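# Swap the seized roller in the roller bed for a good one

## Task

Find the one roller among the four in the roller bed that will not spin when its top is pushed (it only rocks slightly). Remove it by sliding its spring-loaded hexagonal axle toward one bracket until the far end leaves its hole, and place it in the scrap tray. Install a good roller in that slot, with its axle centred like the others and both ends seated in their holes. Every good roller originally in the bed must still be in the bed at the end, and the result must stay in place without the robot holding it.

## Robot and tools

Robot: two arms, left_arm and right_arm, each ending in a parallel two-finger gripper. Bases in the scene frame: left_arm at (-0.046, +0.292, 0) m with quat_wxyz (+0.998, 0, 0, -0.058); right_arm at (+0.043, -0.319, 0) m with quat_wxyz (+1.000, 0, 0, -0.008). The scene frame has its origin on the table top midway between the arms, +z up, +x out over the table, and left_arm sits on the +y side. The arm names do not correspond to sides of any camera image.

Gripper axes: the fingers extend along the gripper's +z and close along its y. The reported end_effector_position is the pinch point between the pads, roughly 1 cm short of the fingertips. Printed positions can be slightly wrong, more so at long reach. A wrist camera mount near each gripper adds bulk within about 135 mm of the tool axis.

execute_actions(actions): a list of actions run in sequence. Each action is a table of at most 15 rows; each row lasts one control step (1/30 s), and if fewer than 15 rows are given, the last one is repeated to fill 15 steps. Each row holds 14 numbers in [-1, 1], both arms always included: dx, dy, dz, rx, ry, rz, opening for left_arm, then the same seven for right_arm. dx..rz are an offset, in that gripper's own axes, from the gripper pose measured when the action began (for the first action of a call, the last pose a result reported). Every row counts from that same starting pose, not from the row before. Scale: 1.0 equals 0.6 m of travel or 180 degrees; rx, ry, rz form a single rotation vector. Opening is absolute, not an offset: +1 fully open (0.094 m), -1 closed. An empty list just returns state and images.

move(target, speed, blocking): target is one 14-number row laid out as above, offsets from the pose in the latest result that showed one. Each gripper travels a straight line toward its target, both paths finishing together over 0.5 to 10 s (stopped at 10 s if longer). speed is the top path speed in m/s, 0.002 to 0.5, default 0.25; rotation is capped at twice that in rad/s. Paths ignore obstacles and the other arm; grippers lag, wander and can overshoot the speed near full reach. Faster moves and targets placed deeper past a contact hit and press harder. Opening is sent at the start. With blocking=false the result comes after 0.5 s while motion continues; use wait(0) to poll, and wait or stop before sending further rows or moves. The result adds a move: line giving the ending (done, off_target, moving, held, fault), active limits (paced = pose clipped; held = some steps blocked, after which the arm may jump faster than speed), and each gripper's remaining distance to target. If only one arm is named, the other finished at rest.

wait(seconds): 0 to 10; lets the simulation run with commands held, and returns early if a running move finishes. stop(): brakes a running move; braking needs room. zoom_image(camera, region): region [x0, y0, x1, y1] pixels, at most 504 by 504, on cam_high, cam_low, cam_left_wrist or cam_right_wrist (all 504x504). read_manual(section) gives only licence text. finished_scene(scene) ends the current scene by number, irreversibly, and reports success; call it only once the swap holds by itself.

Controller behaviour: each step, the commanded pose is clipped to within 70 mm and 16 degrees of the measured pose, then damped inverse kinematics drives the joints, favouring position over orientation. Far targets need several actions; after an action the arm settles at the last clipped pose, so send the remainder next. Joint friction can leave the gripper up to about 31 mm off, and smaller commands may not move it. Hand target lines show the current drive goal. A pose unreachable line means the clearance check altered or blocked that arm's command. Step readings list positions at some steps; HELD marks steps where an arm's motion was held back. An arm meant to stay still should get the offset back to its desired pose in a reply's first call, then zeros, plus its proper opening.

Gripping: grip_measured is the finger opening on the command scale; readings can be off by about 1 mm per gripper. To hold something, command about 0.03 below grip_measured for a firm grip, less for a lighter one. Pad force is roughly 50 to 62 N, less on thin parts, with a brief spike on first contact.

Joint ranges (rad): waist -2.618 to 3.054, shoulder 0 to 3.142, elbow 0 to 3.142, wrist pitch -1.571 to 1.571, wrist yaw -1.571 to 1.571, wrist roll -2.094 to 2.094.

Hazards: avoid letting the arms collide or push each other; do not drop, knock or push anything off the table; avoid slams and very hard pushes. An arm blocked by an object tends to keep pushing until commanded otherwise. Holding loads heats motors: MOTOR HOT from 75 °C, a 10 s stop at 90 °C, and at 100 °C the arm goes limp and falls; OVER-TEMPERATURE FAULT lines report stops. Occasional external tugs on held parts or pushes on loose objects can occur. Time passes while replies are written, with the last command held.

Each tool is called after "Request:" in YAML: its name, and indented under it one key for each argument.

## Session

Request:
execute_actions:
  actions: []

Scene clock: 0.00 s.
left_arm: end_effector_position=(+0.2955, -0.0883, +0.3707) grip_measured=+1.000 end_effector_quat_wxyz=(+0.650, +0.642, +0.303, -0.269) | right_arm: end_effector_position=(+0.3565, -0.4909, +0.1997) grip_measured=+1.000 end_effector_quat_wxyz=(+0.433, +0.538, +0.488, +0.533)
Joint positions: left_arm=[-0.443  1.751  1.512  0.224  0.962  0.749  0.094] | right_arm=[-0.887  1.327  0.434  0.795 -0.956  1.643  0.094]
Joint velocities: left_arm=[-0.017 -0.007 -0.022 -0.037 -0.066 -0.066  0.   ] | right_arm=[-0.002 -0.007  0.017 -0.081  0.037  0.051  0.   ]
Motor temperatures (°C, as the motors report them): left_arm=[17 32 27 18 21 18] | right_arm=[20 22 27 21 19 19]
Hand target (left_arm): +0.296, -0.088, +0.371; +0.650, +0.642, +0.303, -0.269
Hand target (right_arm): +0.357, -0.491, +0.200; +0.433, +0.538, +0.488, +0.533

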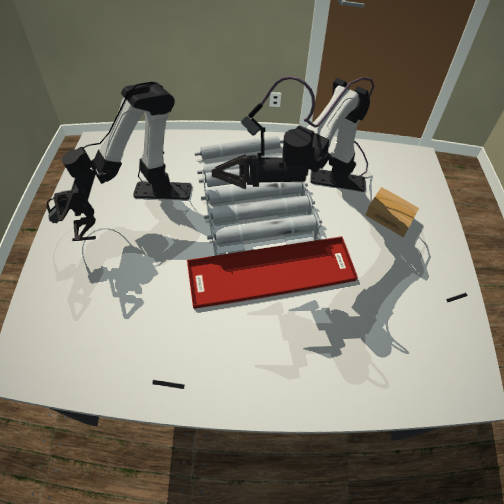

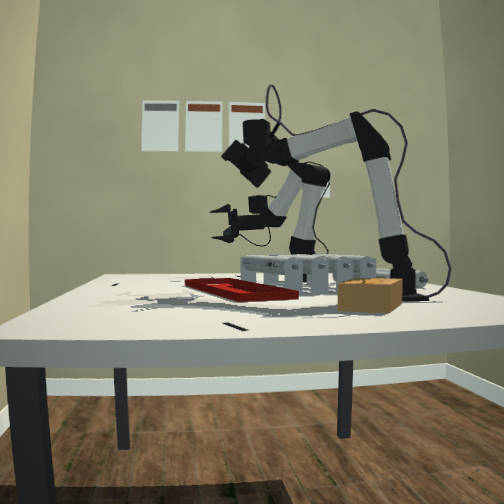

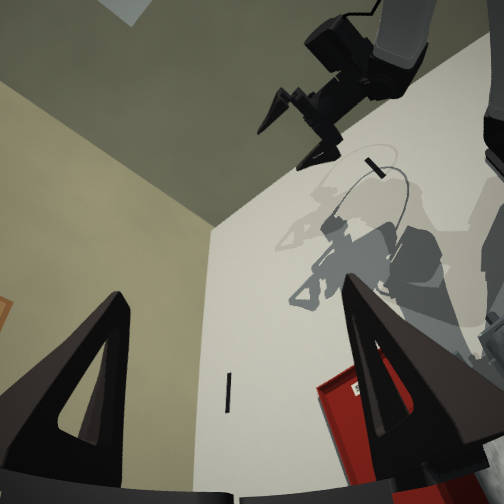

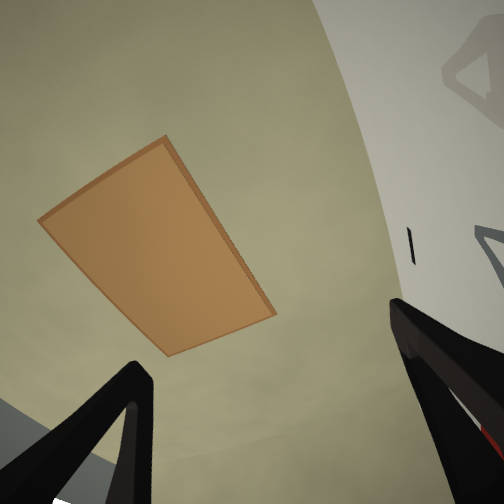

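Request:
move:
  target: [0.068,-0.355,-0.522,0.159,0.484,-0.209,-1,0.408,-0.075,-0.238,-0.018,-0.65,0.683,-1]
  speed: 0.2

Request:
zoom_image:
  camera: "cam_high"
  region: [160,110,380,330]

Scene clock: 21.03 s.
left_arm: end_effector_position=(+0.1545, +0.2093, +0.2066) grip_measured=-0.996 end_effector_quat_wxyz=(+0.061, +0.659, +0.750, +0.010) | right_arm: end_effector_position=(+0.2336, -0.2374, +0.2173) grip_measured=-0.980 end_effector_quat_wxyz=(+0.186, +0.700, +0.062, +0.687)
Joint positions: left_arm=[-0.258  1.3    1.394 -1.544  0.022  1.065  0.   ] | right_arm=[1.395 0.895 0.012 1.566 1.55  2.107 0.001]
Joint velocities: left_arm=[ 0.002 -0.002 -0.002 -0.051  0.007 -0.007  0.   ] | right_arm=[-0.007  0.002 -0.002 -0.037  0.007 -0.081  0.   ]
Motor temperatures (°C, as the motors report them): left_arm=[17 36 30 21 21 18] | right_arm=[20 22 29 26 19 19]
Hand target (left_arm): +0.149, +0.217, +0.203; +0.049, +0.650, +0.758, +0.014
Hand target (right_arm): +0.232, -0.241, +0.212; +0.181, +0.701, +0.060, +0.687
Off the commanded pose (left_arm): 0.013 m, 7 deg.
Off the commanded pose (right_arm): 0.040 m, 121 deg; orientation clipped at the last step of the last action.
joint sent to its limit (left arm) — the command would take joint 4 (wrist pitch) past its lower limit, so that joint was sent only as far as its limit.
joint sent to its limit (right arm) — the command would take joint 4 (wrist pitch) past its upper limit, joint 5 (wrist yaw) past its upper limit and joint 6 (wrist roll) past its upper limit, so those joints were sent only as far as their limits.
move: off_target (left_arm, right_arm); limits=paced

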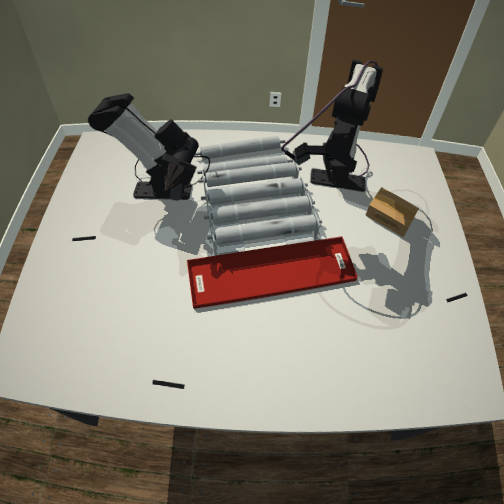

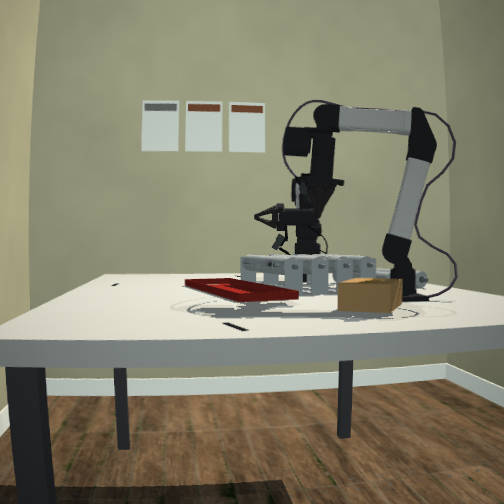

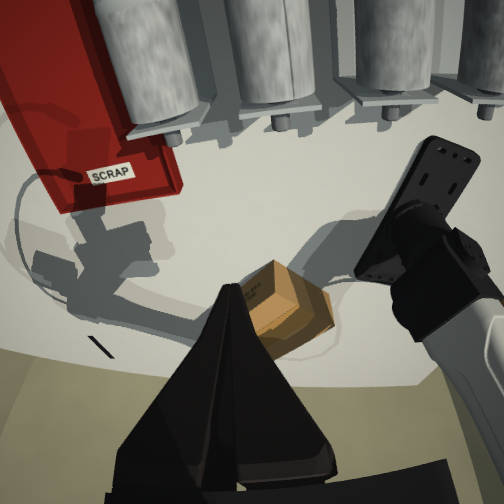

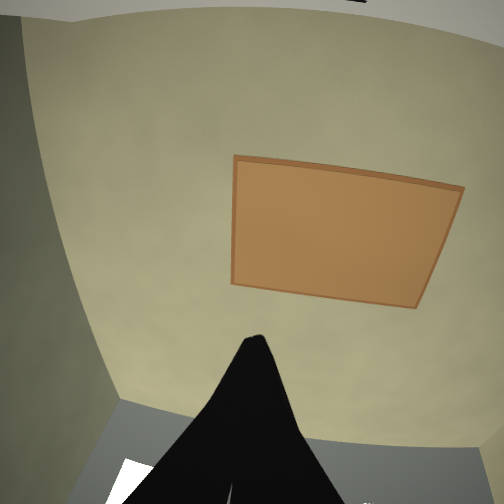

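Region (160, 110, 380, 330) of cam_high's 504x504 image, scaled by 2.291, with more detail than that image has.

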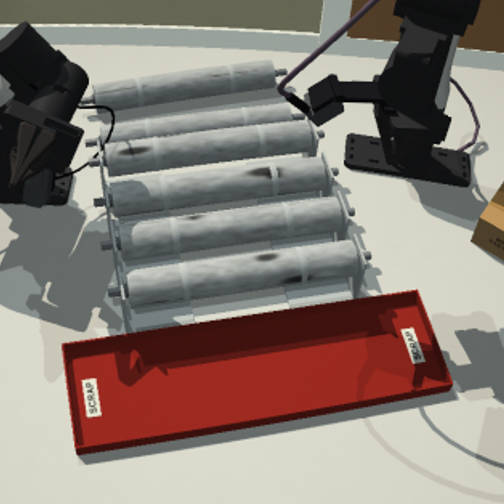

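Request:
move:
  target: [0,0,0,0,0,0,-1,0,0,0.15,0,0,-0.5,-1]
  speed: 0.2

Request:
move:
  target: [0,0,0,0,0,0,-1,0,0,0.0,0,0,-0.45,-1]
  speed: 0.2

Scene clock: 28.20 s.
left_arm: end_effector_position=(+0.1546, +0.2094, +0.2066) grip_measured=-0.996 end_effector_quat_wxyz=(+0.061, +0.659, +0.750, +0.011) | right_arm: end_effector_position=(+0.3186, -0.2535, +0.2093) grip_measured=-0.980 end_effector_quat_wxyz=(+0.610, +0.455, +0.545, +0.352)
Joint positions: left_arm=[-0.258  1.3    1.394 -1.544  0.021  1.065  0.   ] | right_arm=[0.745 0.78  0.186 0.579 0.9   1.23  0.001]
Joint velocities: left_arm=[-0.007  0.002 -0.002  0.007  0.007  0.051 -0.   ] | right_arm=[-0.007  0.022  0.012  0.007  0.022 -0.066 -0.001]
Motor temperatures (°C, as the motors report them): left_arm=[17 36 30 20 21 18] | right_arm=[20 22 30 25 19 19]
Hand target (left_arm): +0.155, +0.209, +0.207; +0.061, +0.659, +0.750, +0.010
Hand target (right_arm): +0.321, -0.253, +0.215; +0.612, +0.453, +0.542, +0.354
Off the commanded pose (left_arm): 0.000 m, 0 deg.
Off the commanded pose (right_arm): 0.010 m, 1 deg.
move: done

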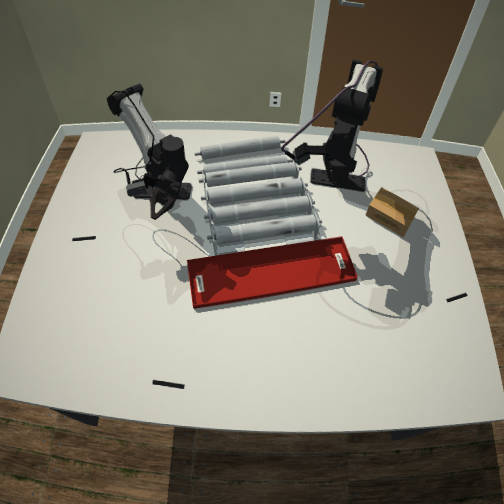

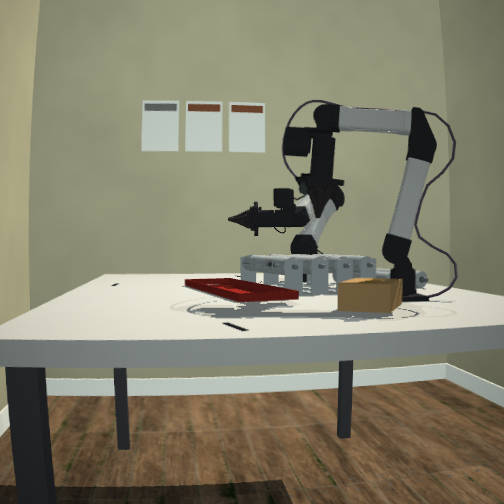

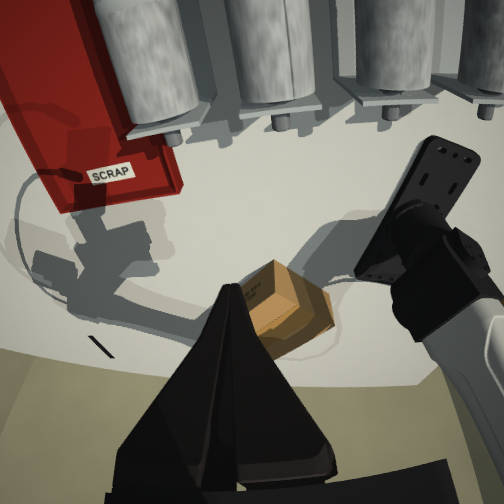

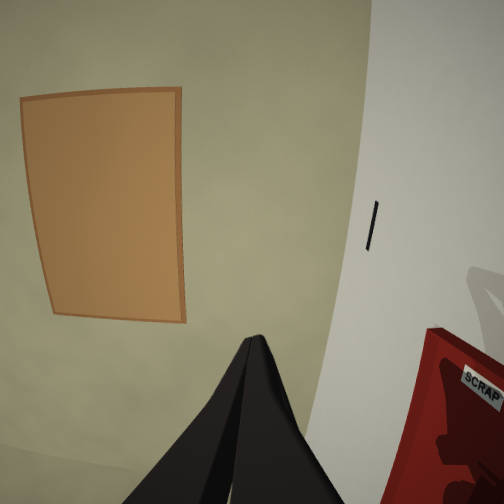

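Scene clock: 32.27 s.
left_arm: end_effector_position=(+0.1546, +0.2094, +0.2066) grip_measured=-0.996 end_effector_quat_wxyz=(+0.061, +0.659, +0.750, +0.011) | right_arm: end_effector_position=(+0.3186, -0.2535, +0.2093) grip_measured=-0.980 end_effector_quat_wxyz=(+0.693, -0.005, +0.710, -0.125)
Joint positions: left_arm=[-0.258  1.3    1.394 -1.544  0.021  1.065  0.   ] | right_arm=[ 0.745  0.78   0.186  0.579  0.9   -0.175  0.001]
Joint velocities: left_arm=[ 0.002 -0.002 -0.002  0.037  0.051 -0.051 -0.   ] | right_arm=[-0.017 -0.002 -0.007  0.022 -0.037  0.022  0.   ]
Motor temperatures (°C, as the motors report them): left_arm=[17 35 31 20 21 18] | right_arm=[20 22 31 26 19 19]
Hand target (left_arm): +0.155, +0.209, +0.207; +0.061, +0.659, +0.750, +0.011
Hand target (right_arm): +0.319, -0.254, +0.209; +0.692, -0.008, +0.710, -0.128
Off the commanded pose (left_arm): 0.000 m, 0 deg.
Off the commanded pose (right_arm): 0.000 m, 0 deg.
move: done

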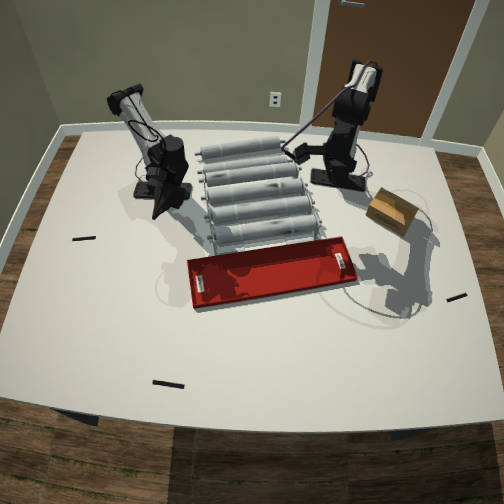

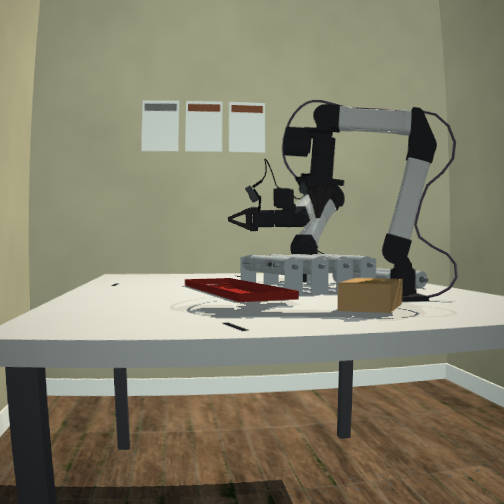

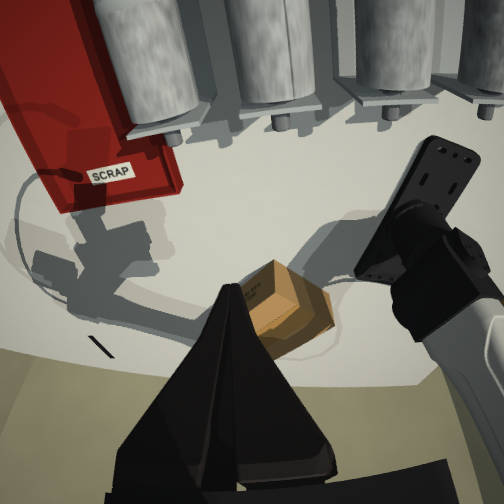

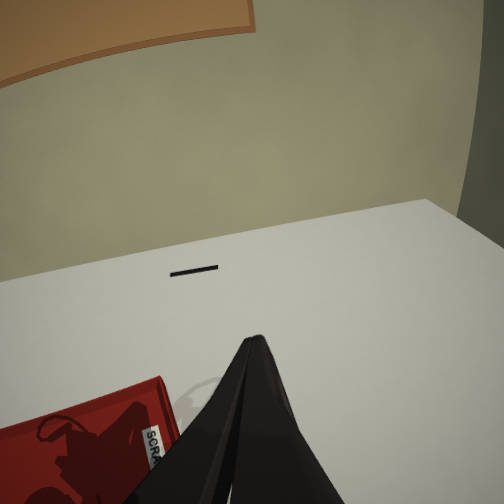

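Request:
move:
  target: [0,0,0,0,0,0,-1,0.05,0,-0.1,0,0.5,0,-1]
  speed: 0.2

Request:
move:
  target: [0,0,0,0,0,0,-1,0,0,0.0,0,0,-0.5,-1]
  speed: 0.2

Scene clock: 39.57 s.
left_arm: end_effector_position=(+0.1546, +0.2094, +0.2066) grip_measured=-0.996 end_effector_quat_wxyz=(+0.061, +0.659, +0.750, +0.011) | right_arm: end_effector_position=(+0.2592, -0.2467, +0.1788) grip_measured=-0.980 end_effector_quat_wxyz=(+0.030, +0.098, +0.992, -0.071)
Joint positions: left_arm=[-0.258  1.3    1.394 -1.544  0.021  1.065  0.   ] | right_arm=[ 0.454  1.436  1.386 -1.542  0.152  0.636  0.001]
Joint velocities: left_arm=[-0.007  0.022 -0.002  0.037 -0.007  0.022 -0.   ] | right_arm=[-0.032 -0.007  0.012 -0.007 -0.022  0.081 -0.001]
Motor temperatures (°C, as the motors report them): left_arm=[17 35 31 20 21 18] | right_arm=[20 22 31 26 19 19]
Hand target (left_arm): +0.155, +0.209, +0.207; +0.061, +0.659, +0.750, +0.011
Hand target (right_arm): +0.258, -0.248, +0.180; +0.020, +0.098, +0.992, -0.072
Off the commanded pose (left_arm): 0.000 m, 0 deg.
Off the commanded pose (right_arm): 0.003 m, 6 deg.
joint sent to its limit (right arm) — the command would take joint 4 (wrist pitch) past its lower limit, so that joint was sent only as far as its limit.
move: off_target (right_arm)

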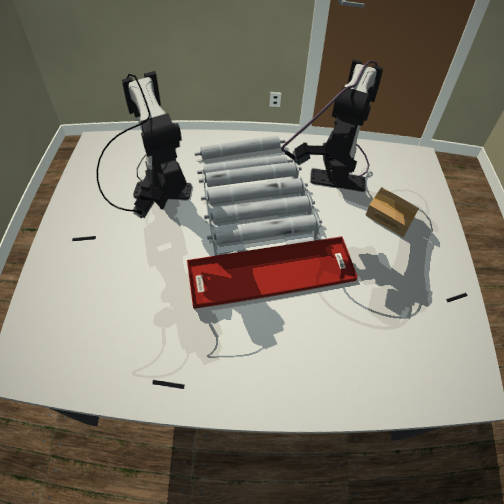

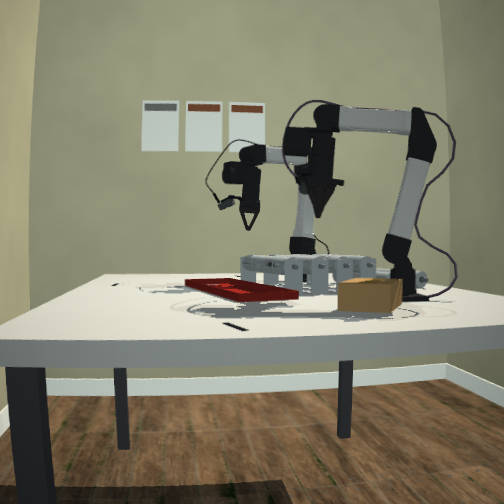

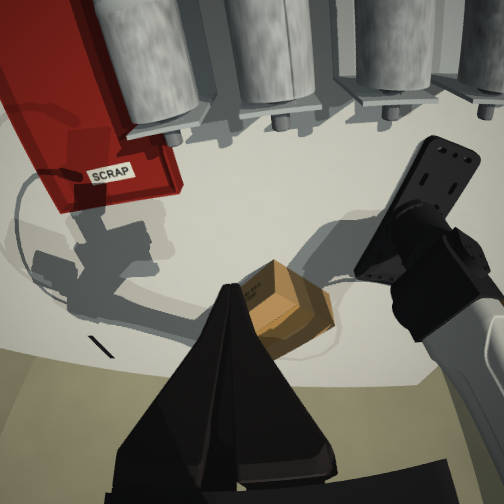

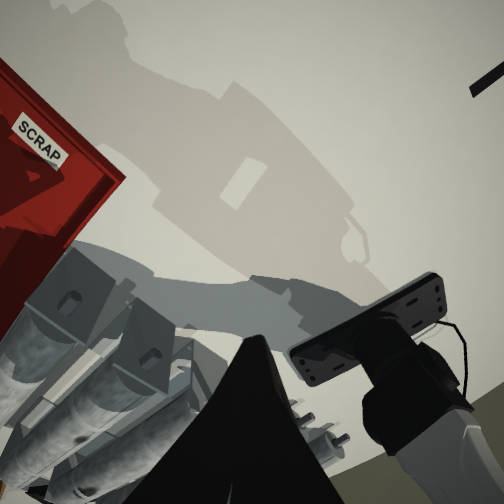

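Scene clock: 44.03 s.
left_arm: end_effector_position=(+0.1546, +0.2094, +0.2066) grip_measured=-0.996 end_effector_quat_wxyz=(+0.061, +0.659, +0.750, +0.011) | right_arm: end_effector_position=(+0.2592, -0.2467, +0.1788) grip_measured=-0.980 end_effector_quat_wxyz=(-0.029, -0.629, +0.773, -0.071)
Joint positions: left_arm=[-0.258  1.3    1.394 -1.544  0.021  1.065  0.   ] | right_arm=[ 0.454  1.436  1.386 -1.542  0.152 -0.926  0.001]
Joint velocities: left_arm=[-0.017  0.012  0.002  0.007 -0.066 -0.007 -0.001] | right_arm=[ 0.017  0.002  0.012  0.037 -0.022 -0.11   0.   ]
Motor temperatures (°C, as the motors report them): left_arm=[17 34 31 20 21 18] | right_arm=[20 22 31 25 19 19]
Hand target (left_arm): +0.155, +0.209, +0.207; +0.061, +0.659, +0.750, +0.011
Hand target (right_arm): +0.259, -0.247, +0.179; -0.029, -0.632, +0.771, -0.071
Off the commanded pose (left_arm): 0.000 m, 0 deg.
Off the commanded pose (right_arm): 0.000 m, 0 deg.
move: done

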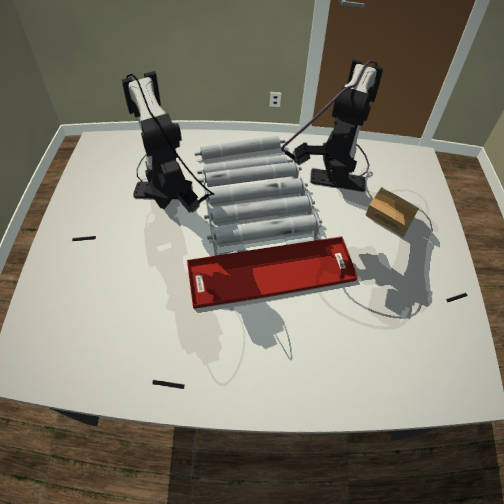

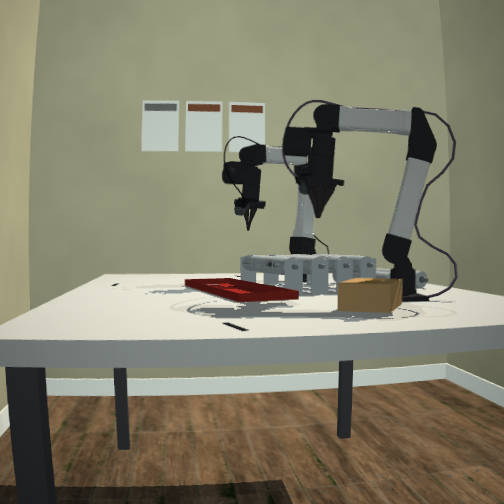

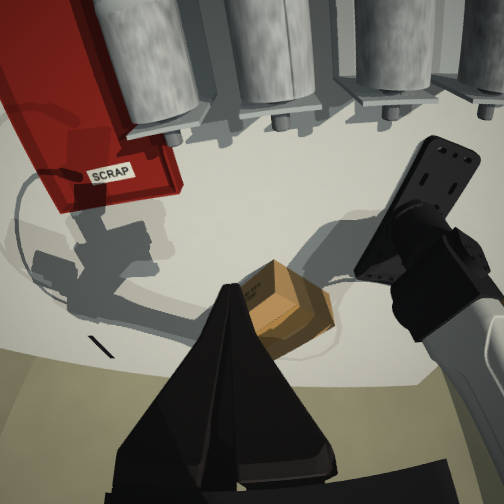

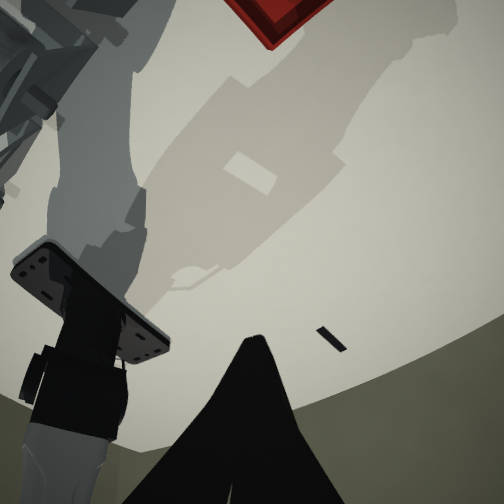

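Request:
move:
  target: [0,0,0,0,0,0,-1,0,0,0.05,0,0,-0.11,-1]
  speed: 0.2

Scene clock: 50.17 s.
left_arm: end_effector_position=(+0.1546, +0.2094, +0.2066) grip_measured=-0.996 end_effector_quat_wxyz=(+0.061, +0.659, +0.750, +0.011) | right_arm: end_effector_position=(+0.2620, -0.2488, +0.1519) grip_measured=-0.980 end_effector_quat_wxyz=(+0.045, +0.753, -0.654, +0.063)
Joint positions: left_arm=[-0.258  1.3    1.394 -1.544  0.021  1.065  0.   ] | right_arm=[ 0.44   1.436  1.278 -1.441  0.152 -1.285  0.001]
Joint velocities: left_arm=[ 0.007 -0.012 -0.007  0.007  0.007  0.007 -0.002] | right_arm=[-0.017  0.002 -0.002 -0.007 -0.051  0.051  0.001]
Motor temperatures (°C, as the motors report them): left_arm=[17 34 31 20 21 18] | right_arm=[20 23 31 24 19 19]
Hand target (left_arm): +0.155, +0.209, +0.207; +0.061, +0.659, +0.750, +0.011
Hand target (right_arm): +0.261, -0.251, +0.149; +0.041, +0.753, -0.654, +0.065
Off the commanded pose (left_arm): 0.000 m, 0 deg.
Off the commanded pose (right_arm): 0.004 m, 1 deg.
move: done

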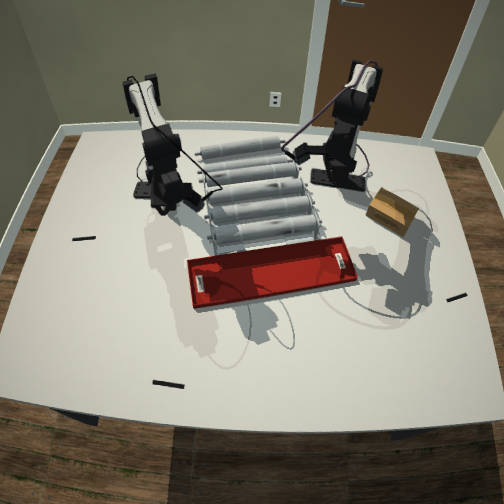

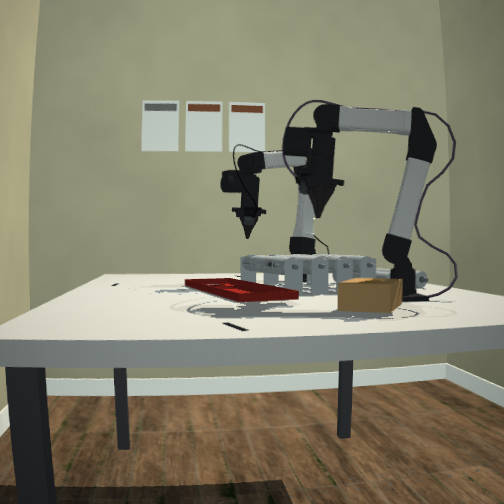

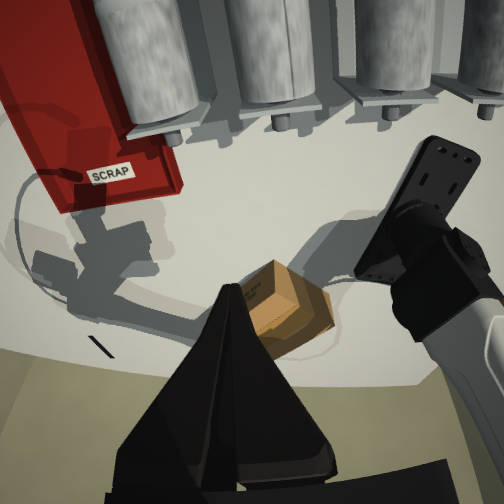

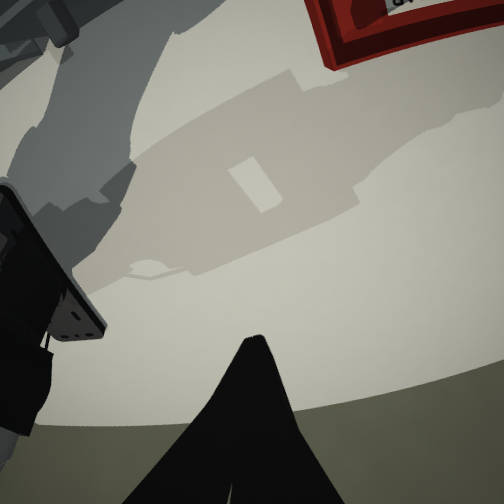

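Request:
move:
  target: [0,0,0,0,0,0,-1,-0.342,-0.11,0.003,0,-0.045,0,-1]
  speed: 0.15

Scene clock: 54.07 s.
left_arm: end_effector_position=(+0.1546, +0.2094, +0.2066) grip_measured=-0.996 end_effector_quat_wxyz=(+0.061, +0.659, +0.750, +0.011) | right_arm: end_effector_position=(+0.2927, -0.0459, +0.1182) grip_measured=-0.980 end_effector_quat_wxyz=(+0.007, +0.757, -0.653, +0.012)
Joint positions: left_arm=[-0.258  1.3    1.394 -1.544  0.021  1.065  0.   ] | right_arm=[ 0.857  1.967  1.754 -1.372  0.024 -0.876  0.001]
Joint velocities: left_arm=[ 0.012 -0.007  0.002 -0.007 -0.007 -0.022  0.001] | right_arm=[ 0.012  0.022 -0.007  0.007 -0.007  0.007  0.   ]
Motor temperatures (°C, as the motors report them): left_arm=[17 34 31 20 21 18] | right_arm=[20 23 31 24 19 19]
Hand target (left_arm): +0.155, +0.209, +0.207; +0.061, +0.659, +0.750, +0.011
Hand target (right_arm): +0.295, -0.040, +0.117; +0.003, +0.755, -0.655, +0.009
Off the commanded pose (left_arm): 0.000 m, 0 deg.
Off the commanded pose (right_arm): 0.010 m, 1 deg.
move: done

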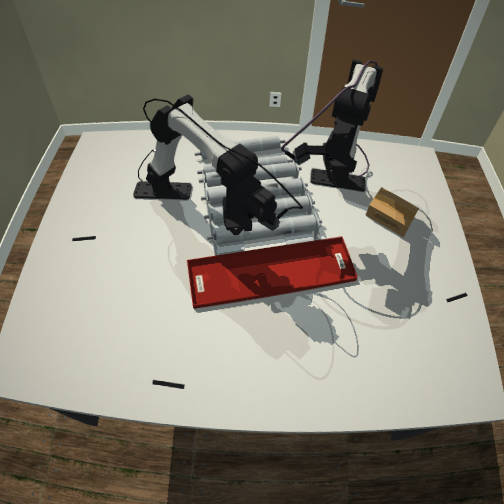

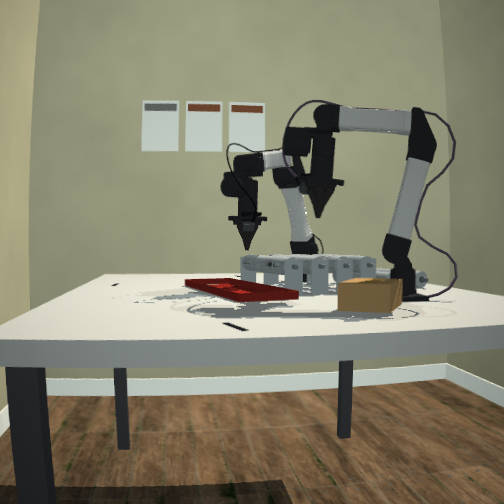

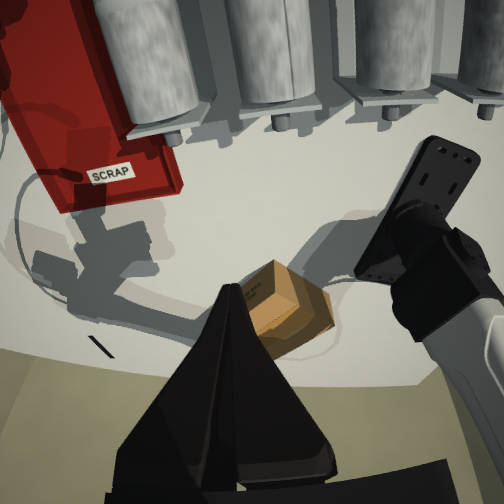

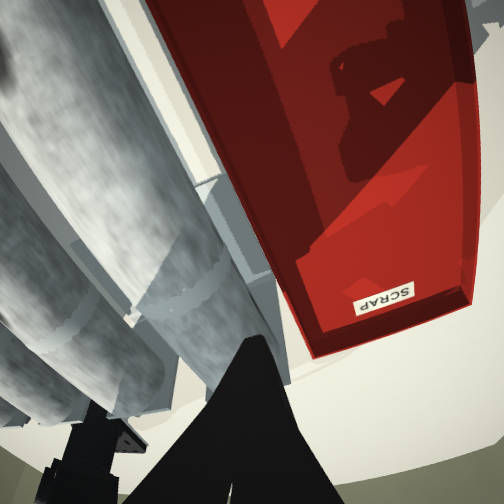

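Lower to ~0.095 and sweep across all four.

Request:
move:
  target: [0,0,0,0,0,0,-1,0,0,0.04,0,0,0,-1]
  speed: 0.05

Request:
move:
  target: [0,0,0,0,0,0,-1,0,0.47,0.0,0,0,0,-1]
  speed: 0.05

Request:
move:
  target: [0,0,0,0,0,0,-1,0.3,0,-0.1,0,0,0,-1]
  speed: 0.15

Request:
zoom_image:
  camera: "cam_high"
  region: [160,110,380,330]

Scene clock: 58.97 s.
left_arm: end_effector_position=(+0.1546, +0.2094, +0.2066) grip_measured=-0.996 end_effector_quat_wxyz=(+0.061, +0.659, +0.750, +0.011) | right_arm: end_effector_position=(+0.2936, -0.0449, +0.1006) grip_measured=-0.980 end_effector_quat_wxyz=(+0.004, +0.756, -0.654, +0.012)
Joint positions: left_arm=[-0.258  1.3    1.394 -1.544  0.021  1.065  0.   ] | right_arm=[ 0.857  1.967  1.684 -1.296  0.024 -0.874  0.001]
Joint velocities: left_arm=[ 0.002  0.027 -0.002 -0.022  0.051  0.007 -0.   ] | right_arm=[-0.017  0.012 -0.002  0.022  0.007 -0.037  0.   ]
Motor temperatures (°C, as the motors report them): left_arm=[17 33 31 20 20 18] | right_arm=[20 25 32 23 19 19]
Hand target (left_arm): +0.155, +0.209, +0.207; +0.061, +0.659, +0.750, +0.011
Hand target (right_arm): +0.293, -0.047, +0.094; +0.007, +0.757, -0.653, +0.012
Off the commanded pose (left_arm): 0.000 m, 0 deg.
Off the commanded pose (right_arm): 0.007 m, 0 deg.
move: done

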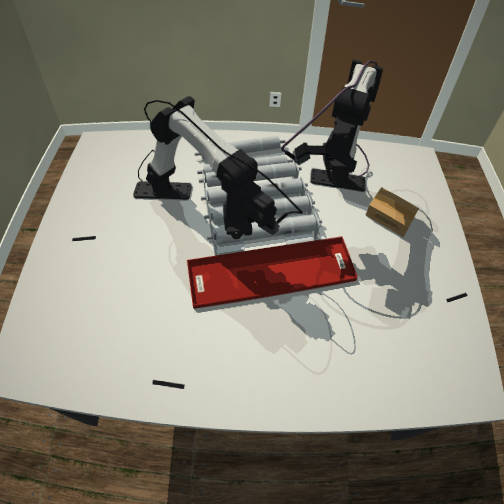

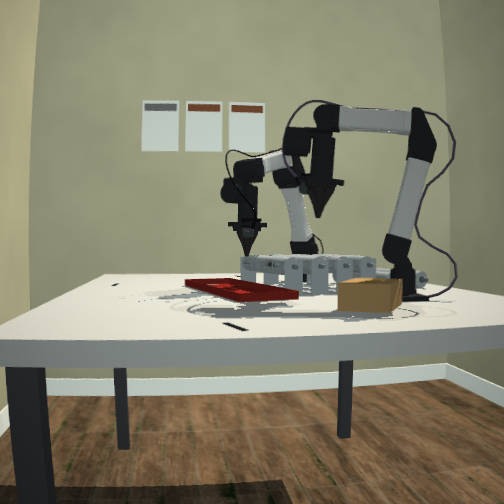

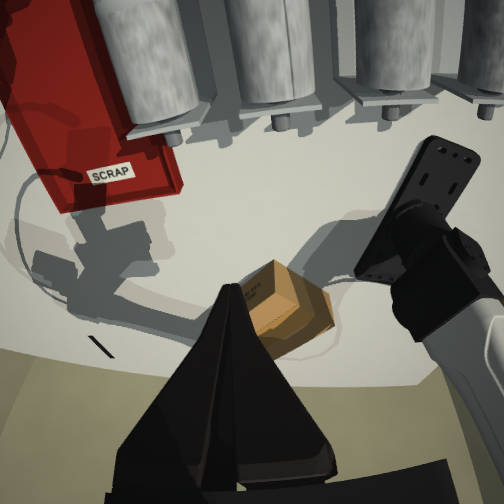

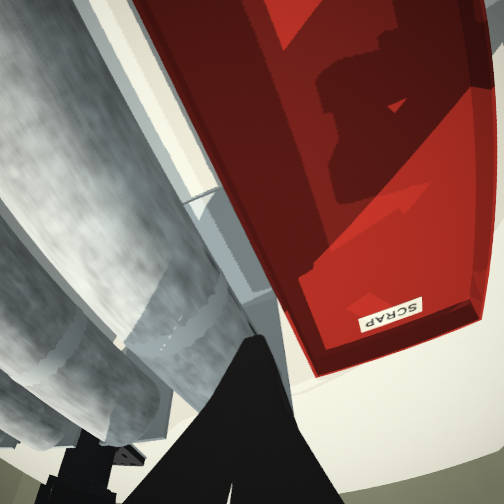

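Scene clock: 65.00 s.
left_arm: end_effector_position=(+0.1546, +0.2094, +0.2066) grip_measured=-0.996 end_effector_quat_wxyz=(+0.061, +0.659, +0.750, +0.011) | right_arm: end_effector_position=(+0.0173, -0.0862, +0.0991) grip_measured=-0.980 end_effector_quat_wxyz=(+0.002, +0.756, -0.654, +0.013)
Joint positions: left_arm=[-0.258  1.3    1.394 -1.544  0.021  1.065  0.   ] | right_arm=[ 1.705  1.455  1.092 -1.23   0.014 -0.027  0.001]
Joint velocities: left_arm=[ 0.017  0.002 -0.002 -0.066 -0.007 -0.022  0.   ] | right_arm=[-0.002  0.002  0.007  0.037 -0.037  0.081  0.001]
Motor temperatures (°C, as the motors report them): left_arm=[17 33 32 19 20 18] | right_arm=[20 26 31 23 19 19]
Hand target (left_arm): +0.155, +0.209, +0.207; +0.061, +0.659, +0.750, +0.011
Hand target (right_arm): +0.016, -0.093, +0.094; +0.009, +0.756, -0.654, +0.017
Off the commanded pose (left_arm): 0.000 m, 0 deg.
Off the commanded pose (right_arm): 0.003 m, 0 deg.
move: done

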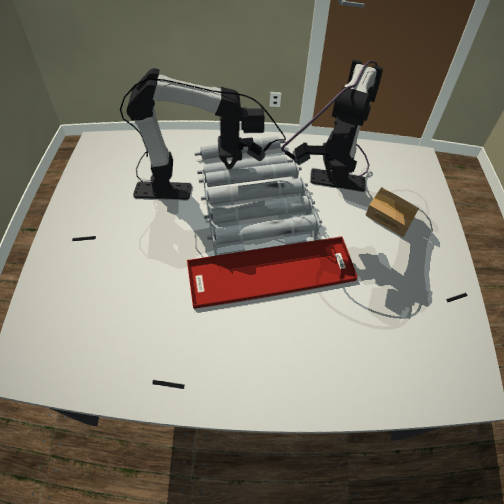

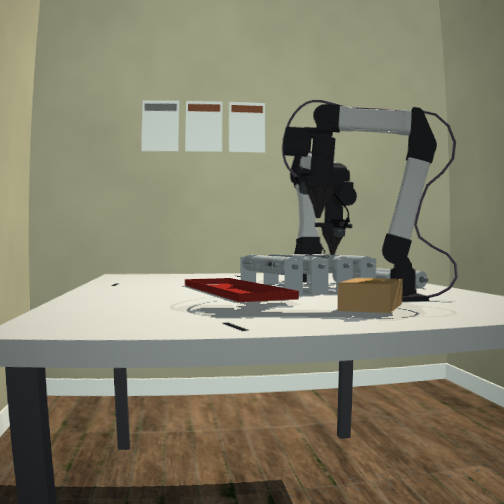

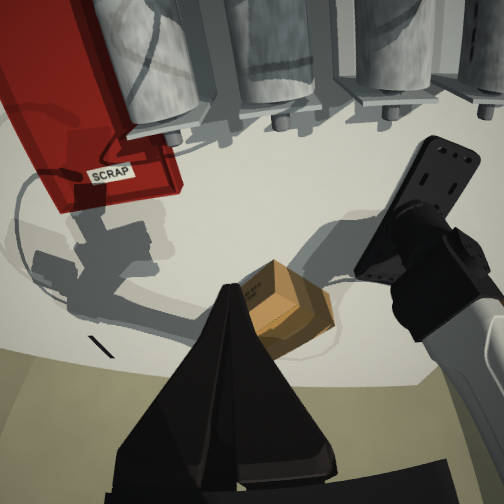

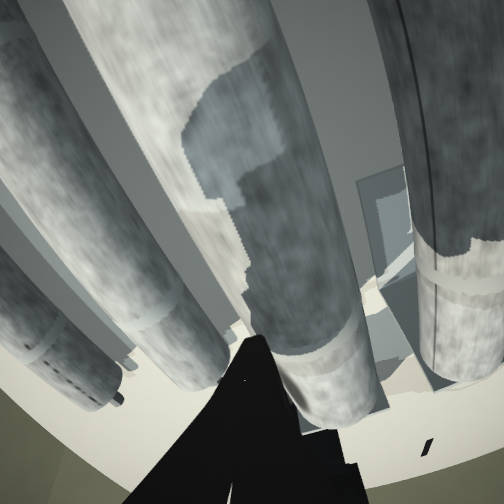

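Scene clock: 67.30 s.
left_arm: end_effector_position=(+0.1546, +0.2094, +0.2066) grip_measured=-0.996 end_effector_quat_wxyz=(+0.061, +0.659, +0.750, +0.011) | right_arm: end_effector_position=(+0.0459, -0.2501, +0.1741) grip_measured=-0.980 end_effector_quat_wxyz=(-0.297, +0.702, -0.607, -0.224)
Joint positions: left_arm=[-0.258  1.3    1.394 -1.544  0.021  1.065  0.   ] | right_arm=[ 1.495  0.114  0.847 -1.542 -0.018 -0.23   0.001]
Joint velocities: left_arm=[-0.002  0.002 -0.012 -0.007  0.037 -0.037  0.   ] | right_arm=[-0.002  0.007  0.007 -0.007 -0.095 -0.125  0.001]
Motor temperatures (°C, as the motors report them): left_arm=[17 33 32 19 20 18] | right_arm=[20 26 31 23 19 19]
Hand target (left_arm): +0.155, +0.209, +0.207; +0.061, +0.659, +0.750, +0.011
Hand target (right_arm): +0.045, -0.254, +0.164; -0.287, +0.707, -0.609, -0.216
Off the commanded pose (left_arm): 0.000 m, 0 deg.
Off the commanded pose (right_arm): 0.017 m, 45 deg; orientation clipped at the last step of the last action.
joint sent to its limit (right arm) — the command would take joint 4 (wrist pitch) past its lower limit, so that joint was sent only as far as its limit.
move: off_target (right_arm); limits=paced

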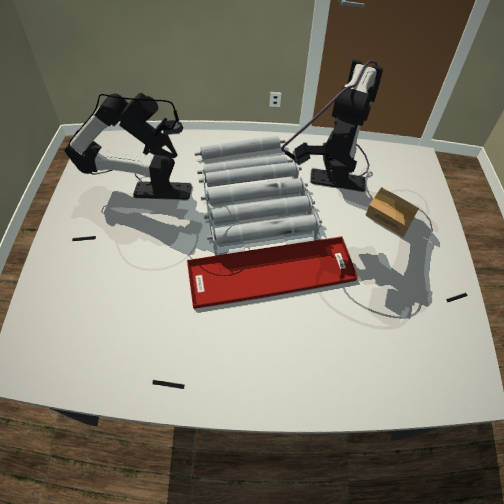

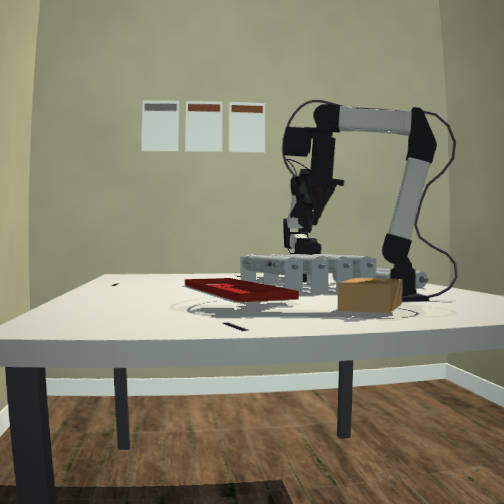

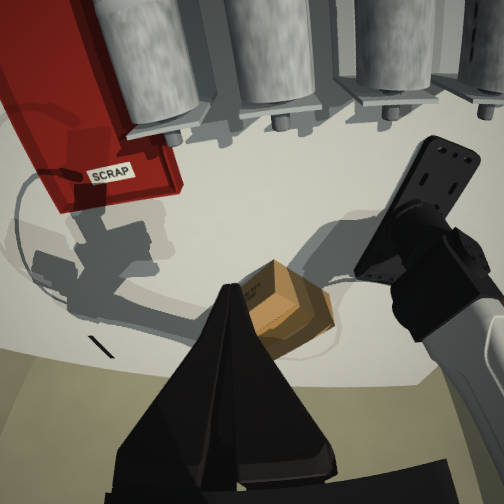

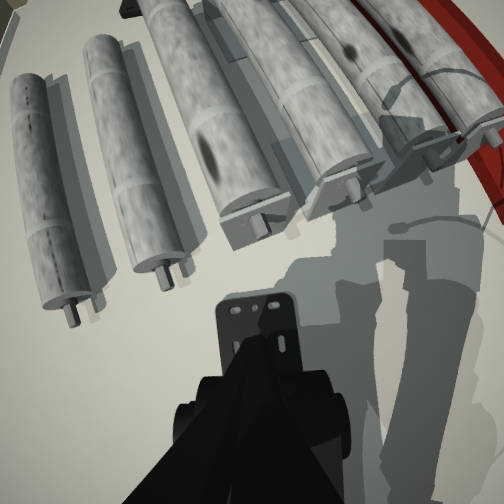

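Region (160, 110, 380, 330) of cam_high's 504x504 image, scaled by 2.291, with more detail than that image has.

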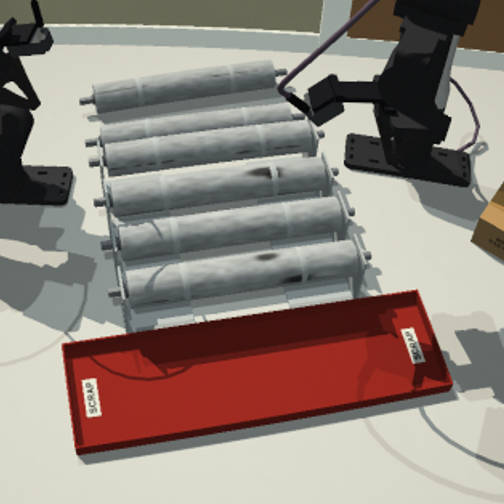

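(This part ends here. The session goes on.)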